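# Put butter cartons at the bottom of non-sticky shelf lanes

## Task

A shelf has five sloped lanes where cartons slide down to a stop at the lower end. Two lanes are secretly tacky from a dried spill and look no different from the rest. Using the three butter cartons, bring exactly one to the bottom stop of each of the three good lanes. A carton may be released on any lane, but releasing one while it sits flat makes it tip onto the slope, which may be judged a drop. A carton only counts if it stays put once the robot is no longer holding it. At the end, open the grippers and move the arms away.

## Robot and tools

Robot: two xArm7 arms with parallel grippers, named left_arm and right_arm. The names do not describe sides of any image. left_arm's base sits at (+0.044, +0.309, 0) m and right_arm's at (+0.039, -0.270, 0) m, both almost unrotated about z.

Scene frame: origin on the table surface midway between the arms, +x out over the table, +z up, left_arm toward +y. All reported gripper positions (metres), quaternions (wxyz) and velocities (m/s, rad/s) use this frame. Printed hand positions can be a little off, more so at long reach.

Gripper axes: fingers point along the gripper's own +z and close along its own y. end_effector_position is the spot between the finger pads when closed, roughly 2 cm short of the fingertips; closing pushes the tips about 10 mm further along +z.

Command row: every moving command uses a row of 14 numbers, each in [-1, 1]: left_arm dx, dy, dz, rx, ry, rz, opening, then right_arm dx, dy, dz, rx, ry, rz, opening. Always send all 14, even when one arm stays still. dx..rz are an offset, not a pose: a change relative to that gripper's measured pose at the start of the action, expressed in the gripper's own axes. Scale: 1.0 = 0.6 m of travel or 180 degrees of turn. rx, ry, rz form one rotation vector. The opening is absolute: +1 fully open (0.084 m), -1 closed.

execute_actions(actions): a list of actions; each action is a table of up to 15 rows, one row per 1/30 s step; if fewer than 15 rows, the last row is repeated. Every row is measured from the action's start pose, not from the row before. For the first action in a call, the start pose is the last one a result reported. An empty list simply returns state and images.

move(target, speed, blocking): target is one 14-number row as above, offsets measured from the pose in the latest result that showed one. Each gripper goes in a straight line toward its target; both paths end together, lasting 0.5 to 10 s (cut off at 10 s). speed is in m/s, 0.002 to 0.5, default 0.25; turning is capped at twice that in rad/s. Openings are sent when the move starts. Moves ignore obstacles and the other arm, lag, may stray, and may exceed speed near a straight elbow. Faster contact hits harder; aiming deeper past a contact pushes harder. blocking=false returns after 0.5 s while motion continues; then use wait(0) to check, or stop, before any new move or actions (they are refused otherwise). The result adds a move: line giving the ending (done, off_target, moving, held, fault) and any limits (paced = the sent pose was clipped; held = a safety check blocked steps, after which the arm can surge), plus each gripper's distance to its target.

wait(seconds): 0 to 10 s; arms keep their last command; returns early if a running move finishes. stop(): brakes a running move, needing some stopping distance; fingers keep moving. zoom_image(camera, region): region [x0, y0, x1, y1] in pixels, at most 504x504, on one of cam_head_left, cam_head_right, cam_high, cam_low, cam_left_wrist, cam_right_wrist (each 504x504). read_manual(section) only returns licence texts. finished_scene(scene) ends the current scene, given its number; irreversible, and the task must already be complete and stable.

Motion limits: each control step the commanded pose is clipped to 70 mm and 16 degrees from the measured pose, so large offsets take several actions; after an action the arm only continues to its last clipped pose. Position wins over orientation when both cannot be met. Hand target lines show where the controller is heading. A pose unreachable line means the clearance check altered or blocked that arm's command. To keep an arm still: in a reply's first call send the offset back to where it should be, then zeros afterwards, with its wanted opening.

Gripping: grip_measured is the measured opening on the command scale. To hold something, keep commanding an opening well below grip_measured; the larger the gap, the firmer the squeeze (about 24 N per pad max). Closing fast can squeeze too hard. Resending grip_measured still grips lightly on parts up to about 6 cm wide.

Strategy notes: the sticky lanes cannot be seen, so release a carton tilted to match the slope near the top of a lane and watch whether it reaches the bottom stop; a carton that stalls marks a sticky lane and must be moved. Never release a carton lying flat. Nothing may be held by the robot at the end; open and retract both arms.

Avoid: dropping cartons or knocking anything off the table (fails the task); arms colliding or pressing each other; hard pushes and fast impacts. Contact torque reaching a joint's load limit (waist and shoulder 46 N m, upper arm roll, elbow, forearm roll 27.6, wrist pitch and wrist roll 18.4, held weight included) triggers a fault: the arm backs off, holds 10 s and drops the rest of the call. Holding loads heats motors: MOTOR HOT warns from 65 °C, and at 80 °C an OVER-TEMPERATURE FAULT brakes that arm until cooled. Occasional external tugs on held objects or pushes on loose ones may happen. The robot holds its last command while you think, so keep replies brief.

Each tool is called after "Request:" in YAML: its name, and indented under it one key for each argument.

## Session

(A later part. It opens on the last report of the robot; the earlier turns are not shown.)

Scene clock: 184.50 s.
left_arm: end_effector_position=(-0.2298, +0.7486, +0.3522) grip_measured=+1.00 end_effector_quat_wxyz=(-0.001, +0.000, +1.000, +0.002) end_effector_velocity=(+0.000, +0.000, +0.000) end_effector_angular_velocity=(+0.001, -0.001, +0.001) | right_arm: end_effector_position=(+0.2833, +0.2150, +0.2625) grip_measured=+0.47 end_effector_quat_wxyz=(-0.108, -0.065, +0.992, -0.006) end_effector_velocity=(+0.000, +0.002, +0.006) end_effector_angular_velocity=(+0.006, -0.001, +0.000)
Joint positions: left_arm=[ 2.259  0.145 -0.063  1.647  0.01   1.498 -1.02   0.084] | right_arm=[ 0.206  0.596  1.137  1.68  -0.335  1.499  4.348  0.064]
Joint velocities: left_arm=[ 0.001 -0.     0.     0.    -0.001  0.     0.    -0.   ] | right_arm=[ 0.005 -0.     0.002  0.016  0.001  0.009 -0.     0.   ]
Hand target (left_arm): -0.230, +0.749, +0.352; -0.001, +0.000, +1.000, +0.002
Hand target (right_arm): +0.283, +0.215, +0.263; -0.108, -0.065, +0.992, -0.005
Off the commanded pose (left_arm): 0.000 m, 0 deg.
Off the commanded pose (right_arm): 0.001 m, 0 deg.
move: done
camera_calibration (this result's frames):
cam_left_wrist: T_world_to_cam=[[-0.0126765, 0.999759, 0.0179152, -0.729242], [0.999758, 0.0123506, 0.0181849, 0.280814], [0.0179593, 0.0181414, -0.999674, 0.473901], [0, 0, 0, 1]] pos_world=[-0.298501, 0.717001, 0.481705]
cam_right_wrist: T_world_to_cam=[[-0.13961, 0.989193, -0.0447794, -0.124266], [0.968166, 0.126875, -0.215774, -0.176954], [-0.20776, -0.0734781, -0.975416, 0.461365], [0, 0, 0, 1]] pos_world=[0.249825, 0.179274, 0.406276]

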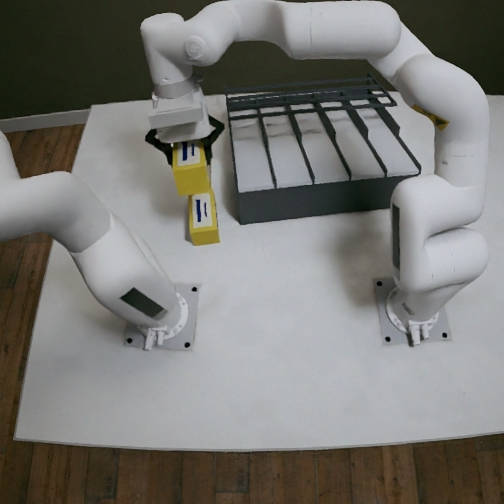

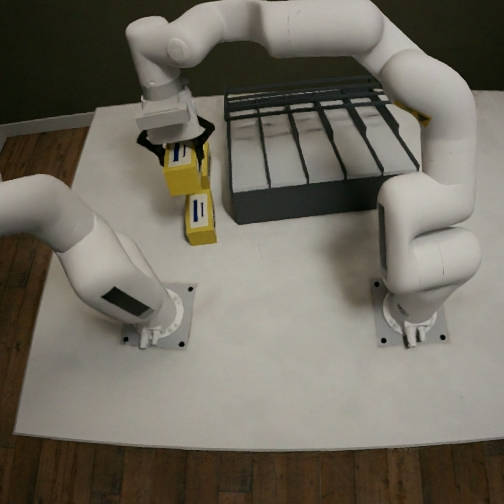

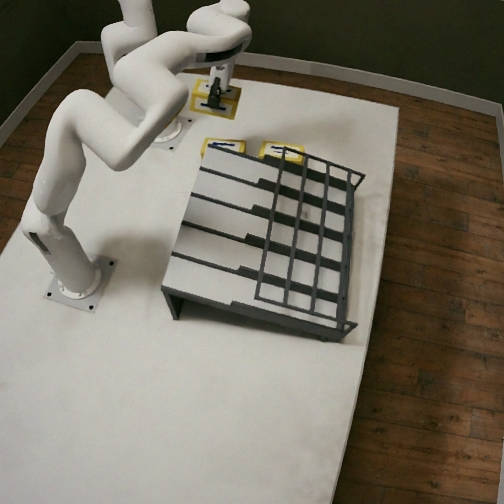

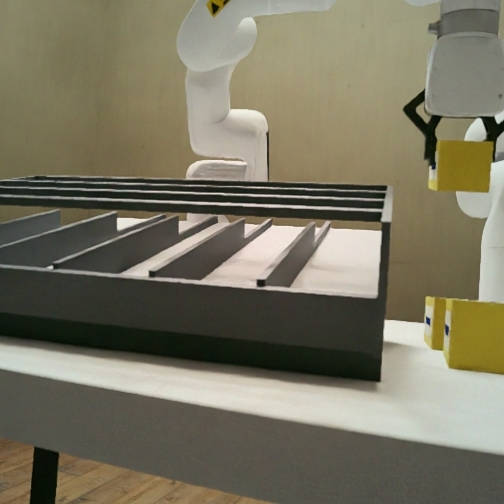

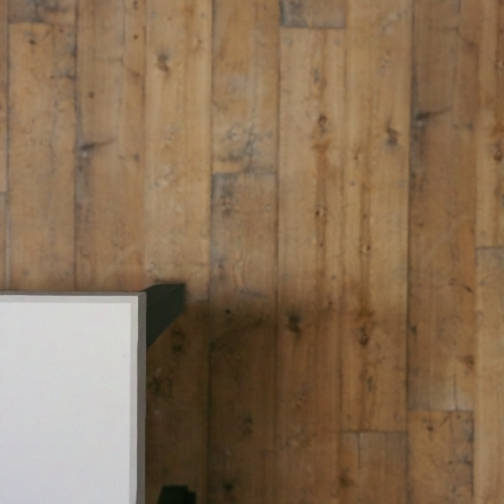

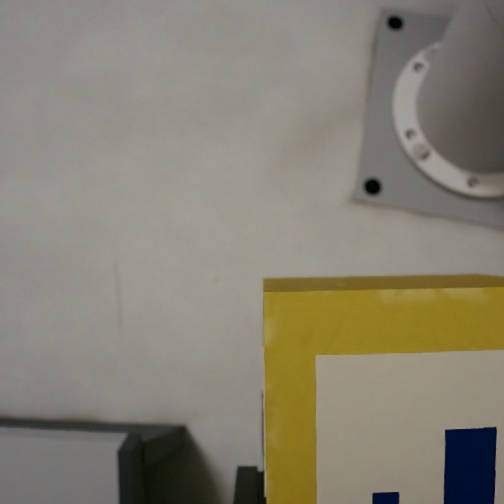

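Request:
move:
  target: [0,0,0,0,0,0,1,-0.153,-0.215,0.068,0,0,0,0.1]
  speed: 0.2

Scene clock: 195.13 s.
left_arm: end_effector_position=(-0.2298, +0.7486, +0.3522) grip_measured=+1.00 end_effector_quat_wxyz=(-0.001, +0.000, +1.000, +0.002) end_effector_velocity=(+0.000, +0.000, +0.000) end_effector_angular_velocity=(+0.000, +0.000, -0.000) | right_arm: end_effector_position=(+0.3795, +0.0989, +0.2025) grip_measured=+0.47 end_effector_quat_wxyz=(-0.108, -0.066, +0.992, -0.006) end_effector_velocity=(+0.009, -0.009, -0.005) end_effector_angular_velocity=(-0.008, +0.002, -0.021)
Joint positions: left_arm=[ 2.259  0.145 -0.063  1.647  0.01   1.498 -1.02   0.084] | right_arm=[-0.191  0.52   1.161  1.402 -0.322  1.348  4.065  0.064]
Joint velocities: left_arm=[-0.    -0.    -0.     0.001 -0.     0.     0.    -0.   ] | right_arm=[-0.012  0.004 -0.013 -0.002 -0.004 -0.001 -0.001 -0.   ]
Hand target (left_arm): -0.230, +0.749, +0.352; -0.001, +0.000, +1.000, +0.002
Hand target (right_arm): +0.380, +0.098, +0.202; -0.108, -0.065, +0.992, -0.006
Off the commanded pose (left_arm): 0.000 m, 0 deg.
Off the commanded pose (right_arm): 0.001 m, 0 deg.
move: done
camera_calibration (this result's frames):
cam_left_wrist: T_world_to_cam=[[-0.0126765, 0.999759, 0.0179154, -0.729242], [0.999758, 0.0123506, 0.0181847, 0.280814], [0.017959, 0.0181416, -0.999674, 0.473901], [0, 0, 0, 1]] pos_world=[-0.298501, 0.717001, 0.481705]
cam_right_wrist: T_world_to_cam=[[-0.142104, 0.988804, -0.0455231, 0.00245879], [0.967988, 0.129206, -0.215187, -0.268581], [-0.206896, -0.0746448, -0.975511, 0.414123], [0, 0, 0, 1]] pos_world=[0.346013, 0.0631831, 0.346299]

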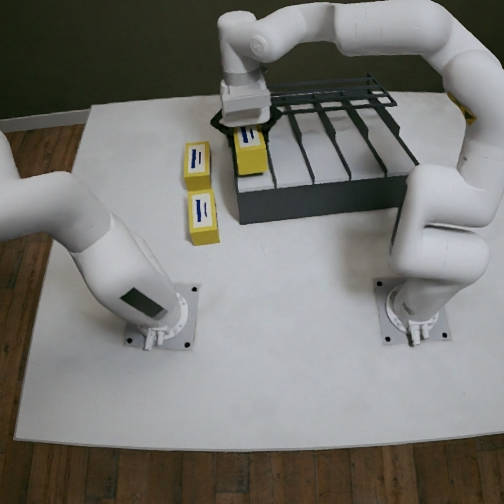

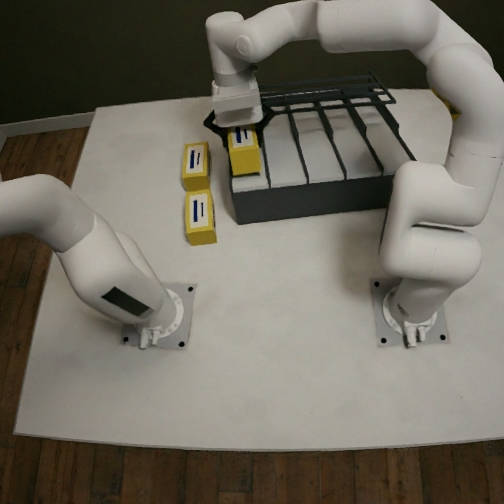

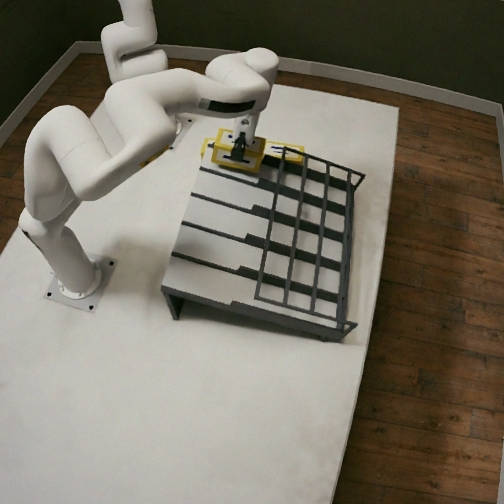

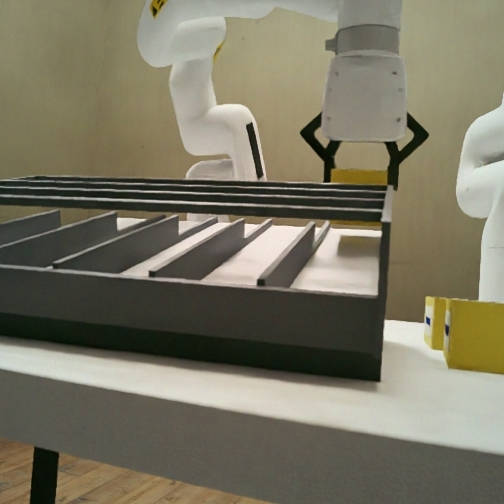

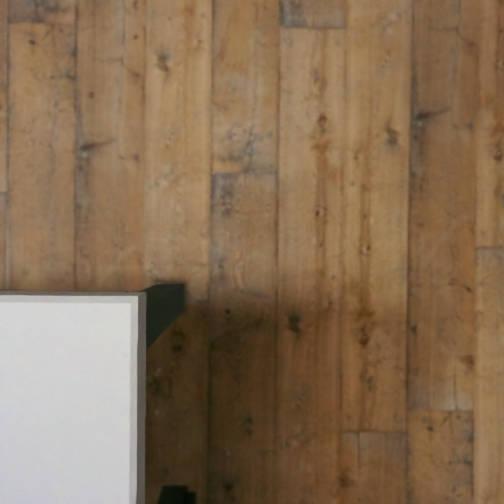

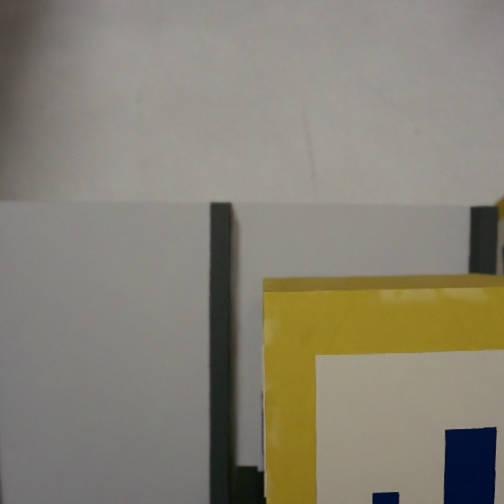

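Request:
move:
  target: [0,0,0,0,0,0,1,0,-0.005,0.05,0,0,0,0.1]
  speed: 0.05

Request:
zoom_image:
  camera: "cam_low"
  region: [280, 150, 440, 290]

Scene clock: 202.70 s.
left_arm: end_effector_position=(-0.2298, +0.7486, +0.3522) grip_measured=+1.00 end_effector_quat_wxyz=(-0.001, +0.000, +1.000, +0.002) end_effector_velocity=(+0.000, +0.000, -0.000) end_effector_angular_velocity=(-0.001, +0.000, -0.001) | right_arm: end_effector_position=(+0.3759, +0.0954, +0.1747) grip_measured=+0.47 end_effector_quat_wxyz=(-0.105, -0.065, +0.992, -0.004) end_effector_velocity=(-0.001, -0.001, -0.001) end_effector_angular_velocity=(-0.003, +0.002, -0.001)
Joint positions: left_arm=[ 2.259  0.145 -0.063  1.647  0.01   1.498 -1.02   0.084] | right_arm=[-0.205  0.528  1.15   1.324 -0.34   1.265  4.073  0.064]
Joint velocities: left_arm=[-0.001 -0.     0.    -0.001  0.    -0.     0.    -0.   ] | right_arm=[ 0.    -0.001 -0.001 -0.004  0.001 -0.001  0.001  0.   ]
Hand target (left_arm): -0.230, +0.749, +0.352; -0.001, +0.000, +1.000, +0.002
Hand target (right_arm): +0.373, +0.095, +0.173; -0.108, -0.066, +0.992, -0.006
Off the commanded pose (left_arm): 0.000 m, 0 deg.
Off the commanded pose (right_arm): 0.003 m, 0 deg.
move: done
camera_calibration (this result's frames):
cam_left_wrist: T_world_to_cam=[[-0.0126765, 0.999759, 0.0179155, -0.729242], [0.999758, 0.0123507, 0.0181847, 0.280814], [0.0179591, 0.0181417, -0.999674, 0.473901], [0, 0, 0, 1]] pos_world=[-0.298501, 0.717001, 0.481705]
cam_right_wrist: T_world_to_cam=[[-0.138533, 0.989432, -0.0428032, 0.00226996], [0.969356, 0.126616, -0.210517, -0.271639], [-0.202872, -0.0706552, -0.976653, 0.384306], [0, 0, 0, 1]] pos_world=[0.341594, 0.0593009, 0.318246]

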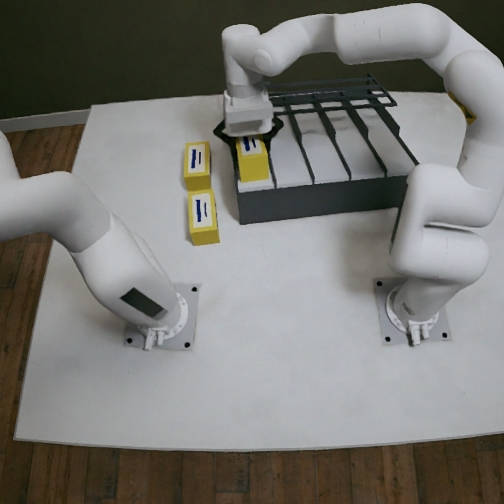

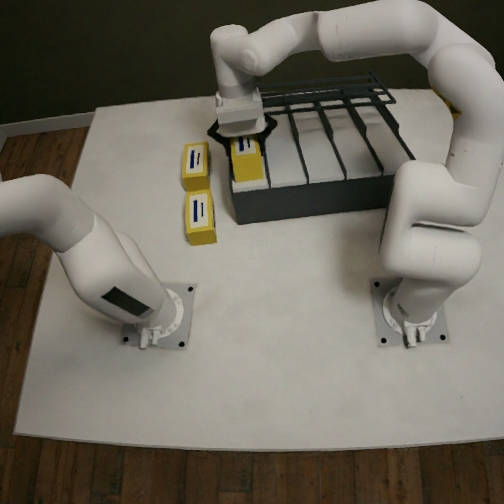

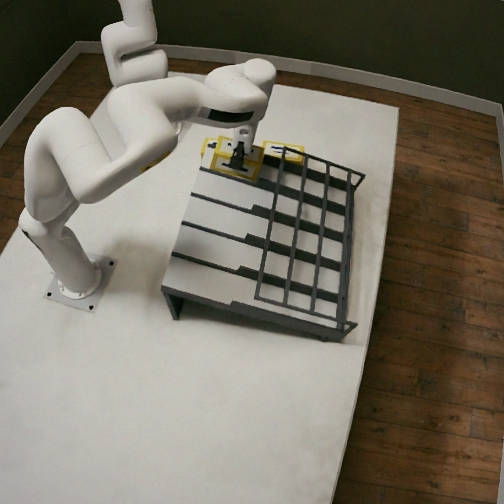

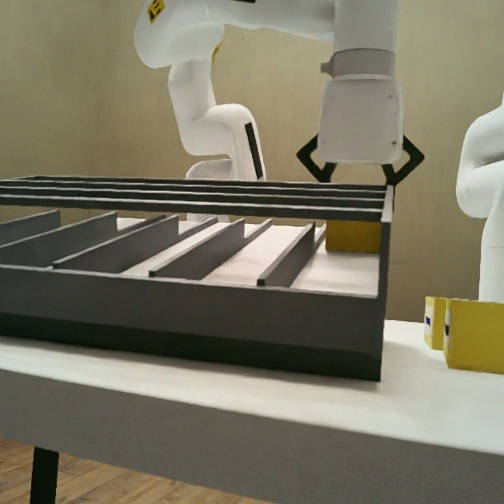

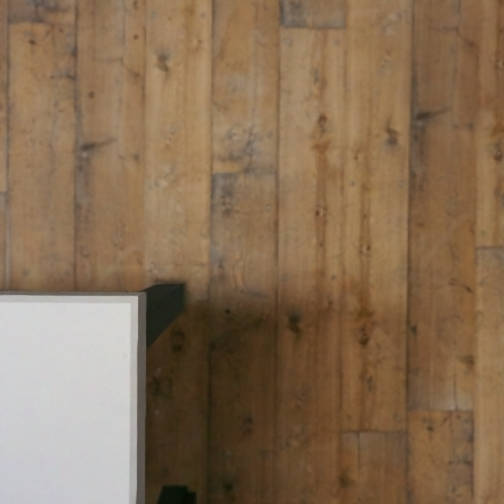

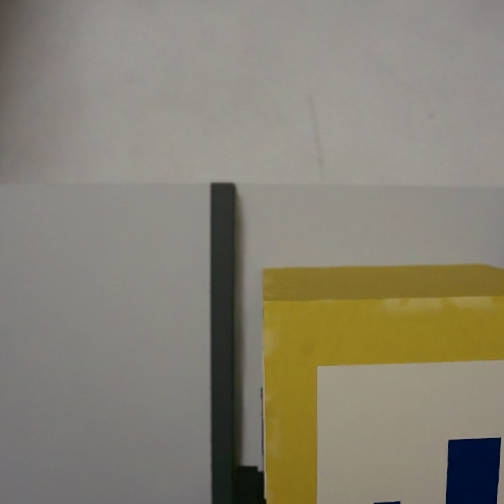

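Region (280, 150, 440, 290) of cam_low's 504x504 image, scaled by 3.150, with more detail than that image has; it fills the top 441 rows of this view, and the rest is white.

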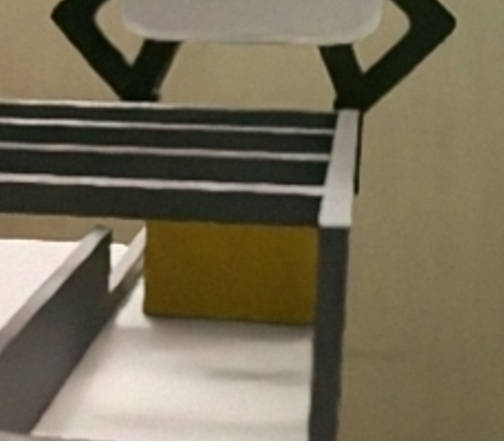

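Request:
move:
  target: [0,0,0,0,0,0,1,0,0,-0.005,0,0,0,0.8]

Request:
move:
  target: [0,0,0,0,0,0,1,0,0,-0.15,0,0,0,0.8]

Scene clock: 213.83 s.
left_arm: end_effector_position=(-0.2298, +0.7486, +0.3522) grip_measured=+1.00 end_effector_quat_wxyz=(-0.001, +0.000, +1.000, +0.002) end_effector_velocity=(+0.000, +0.000, +0.000) end_effector_angular_velocity=(+0.000, +0.000, -0.001) | right_arm: end_effector_position=(+0.3762, +0.0955, +0.1775) grip_measured=+0.80 end_effector_quat_wxyz=(-0.106, -0.065, +0.992, -0.004) end_effector_velocity=(+0.002, -0.001, +0.001) end_effector_angular_velocity=(+0.001, -0.002, -0.004)
Joint positions: left_arm=[ 2.259  0.145 -0.063  1.647  0.01   1.498 -1.02   0.084] | right_arm=[-0.206  0.527  1.153  1.331 -0.338  1.273  4.072  0.077]
Joint velocities: left_arm=[-0.001  0.     0.     0.001  0.     0.    -0.     0.   ] | right_arm=[-0.003  0.    -0.     0.003 -0.001  0.     0.     0.   ]
Hand target (left_arm): -0.230, +0.749, +0.352; -0.001, +0.000, +1.000, +0.002
Hand target (right_arm): +0.376, +0.095, +0.178; -0.105, -0.065, +0.992, -0.004
Off the commanded pose (left_arm): 0.000 m, 0 deg.
Off the commanded pose (right_arm): 0.000 m, 0 deg.
move: done
camera_calibration (this result's frames):
cam_left_wrist: T_world_to_cam=[[-0.0126765, 0.999759, 0.0179154, -0.729242], [0.999758, 0.0123506, 0.0181847, 0.280814], [0.0179591, 0.0181416, -0.999674, 0.473901], [0, 0, 0, 1]] pos_world=[-0.298501, 0.717001, 0.481705]
cam_right_wrist: T_world_to_cam=[[-0.138946, 0.989369, -0.0429316, 0.00250968], [0.969227, 0.126966, -0.210899, -0.271357], [-0.203206, -0.0709141, -0.976565, 0.387265], [0, 0, 0, 1]] pos_world=[0.34205, 0.0594328, 0.321068]

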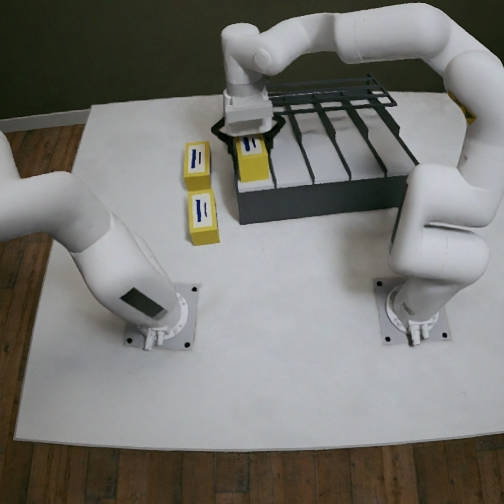

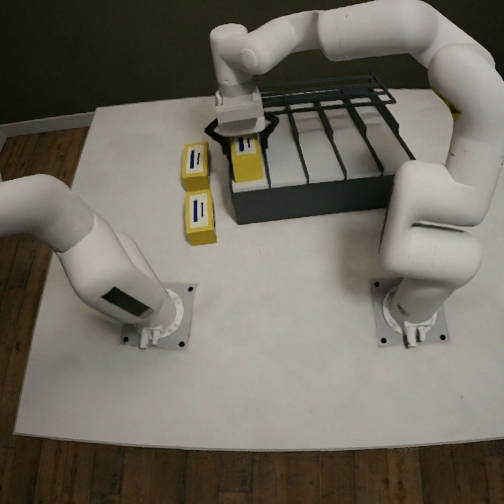

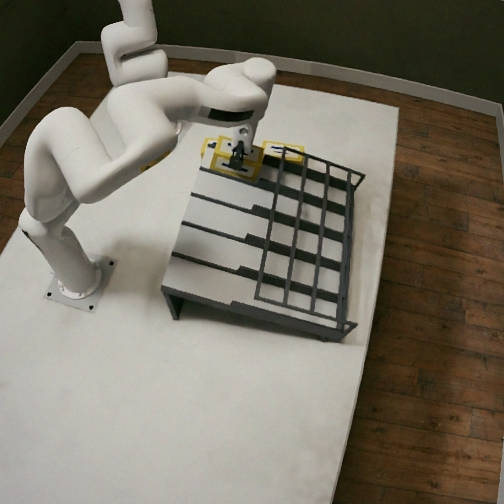

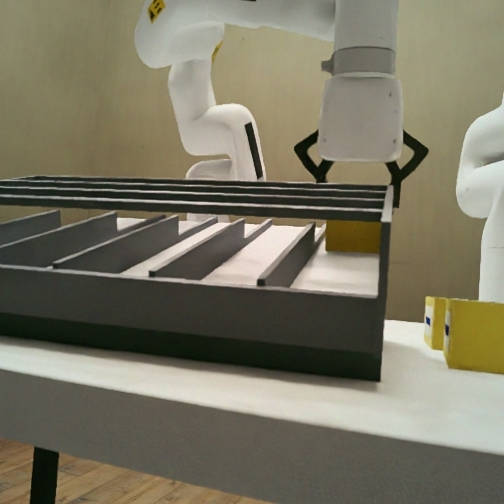

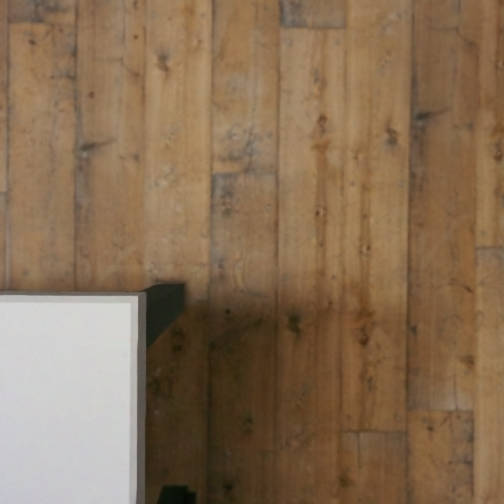

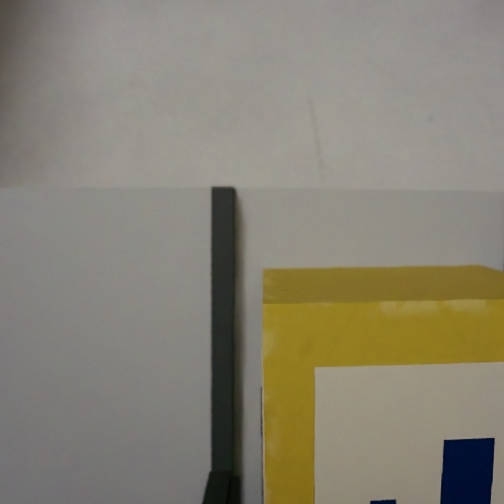

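Scene clock: 214.67 s.
left_arm: end_effector_position=(-0.2298, +0.7486, +0.3522) grip_measured=+1.00 end_effector_quat_wxyz=(-0.001, +0.000, +1.000, +0.002) end_effector_velocity=(+0.000, +0.000, +0.000) end_effector_angular_velocity=(+0.001, -0.001, +0.000) | right_arm: end_effector_position=(+0.3952, +0.0974, +0.2647) grip_measured=+0.80 end_effector_quat_wxyz=(-0.106, -0.065, +0.992, -0.005) end_effector_velocity=(+0.001, +0.001, +0.004) end_effector_angular_velocity=(+0.002, -0.001, -0.000)
Joint positions: left_arm=[ 2.259  0.145 -0.063  1.647  0.01   1.498 -1.02   0.084] | right_arm=[-0.165  0.511  1.172  1.587 -0.304  1.521  4.044  0.077]
Joint velocities: left_arm=[-0.     0.     0.     0.    -0.001 -0.     0.     0.   ] | right_arm=[ 0.006  0.001 -0.001  0.015  0.     0.011 -0.    -0.   ]
Hand target (left_arm): -0.230, +0.749, +0.352; -0.001, +0.000, +1.000, +0.002
Hand target (right_arm): +0.395, +0.098, +0.265; -0.106, -0.065, +0.992, -0.005
Off the commanded pose (left_arm): 0.000 m, 0 deg.
Off the commanded pose (right_arm): 0.001 m, 0 deg.
move: done
camera_calibration (this result's frames):
cam_left_wrist: T_world_to_cam=[[-0.0126765, 0.999759, 0.0179155, -0.729242], [0.999758, 0.0123506, 0.0181848, 0.280814], [0.0179592, 0.0181417, -0.999674, 0.473901], [0, 0, 0, 1]] pos_world=[-0.298501, 0.717001, 0.481705]
cam_right_wrist: T_world_to_cam=[[-0.138676, 0.989368, -0.0438184, 0.00716772], [0.969125, 0.126464, -0.211666, -0.271295], [-0.203875, -0.0718185, -0.976359, 0.476674], [0, 0, 0, 1]] pos_world=[0.361095, 0.0614516, 0.408295]

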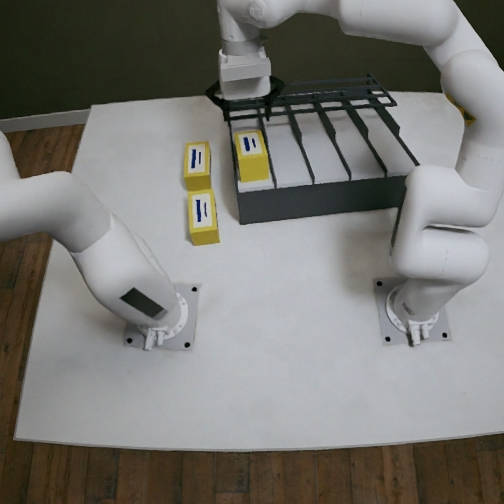

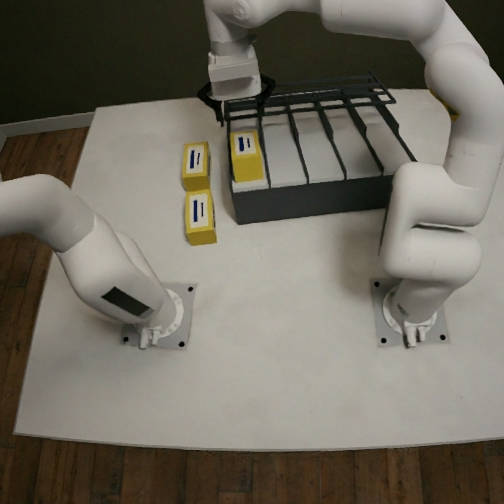

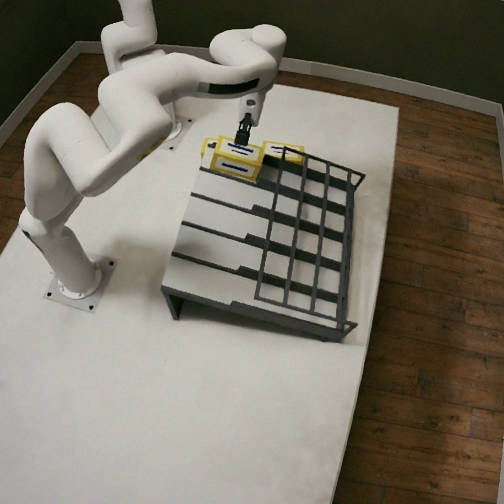

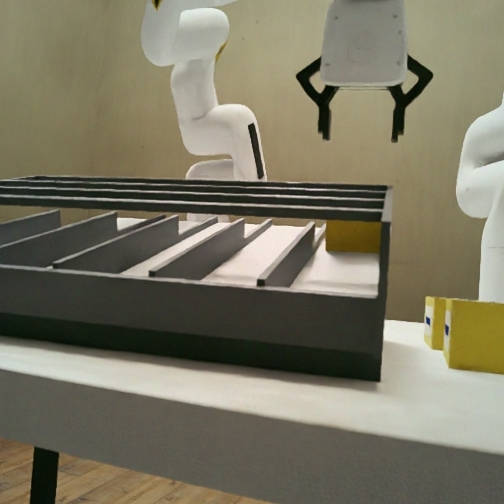

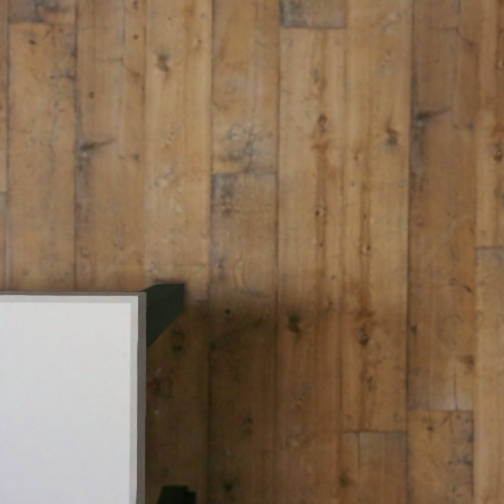

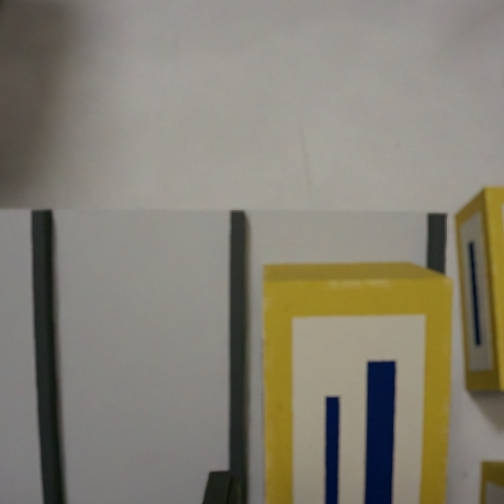

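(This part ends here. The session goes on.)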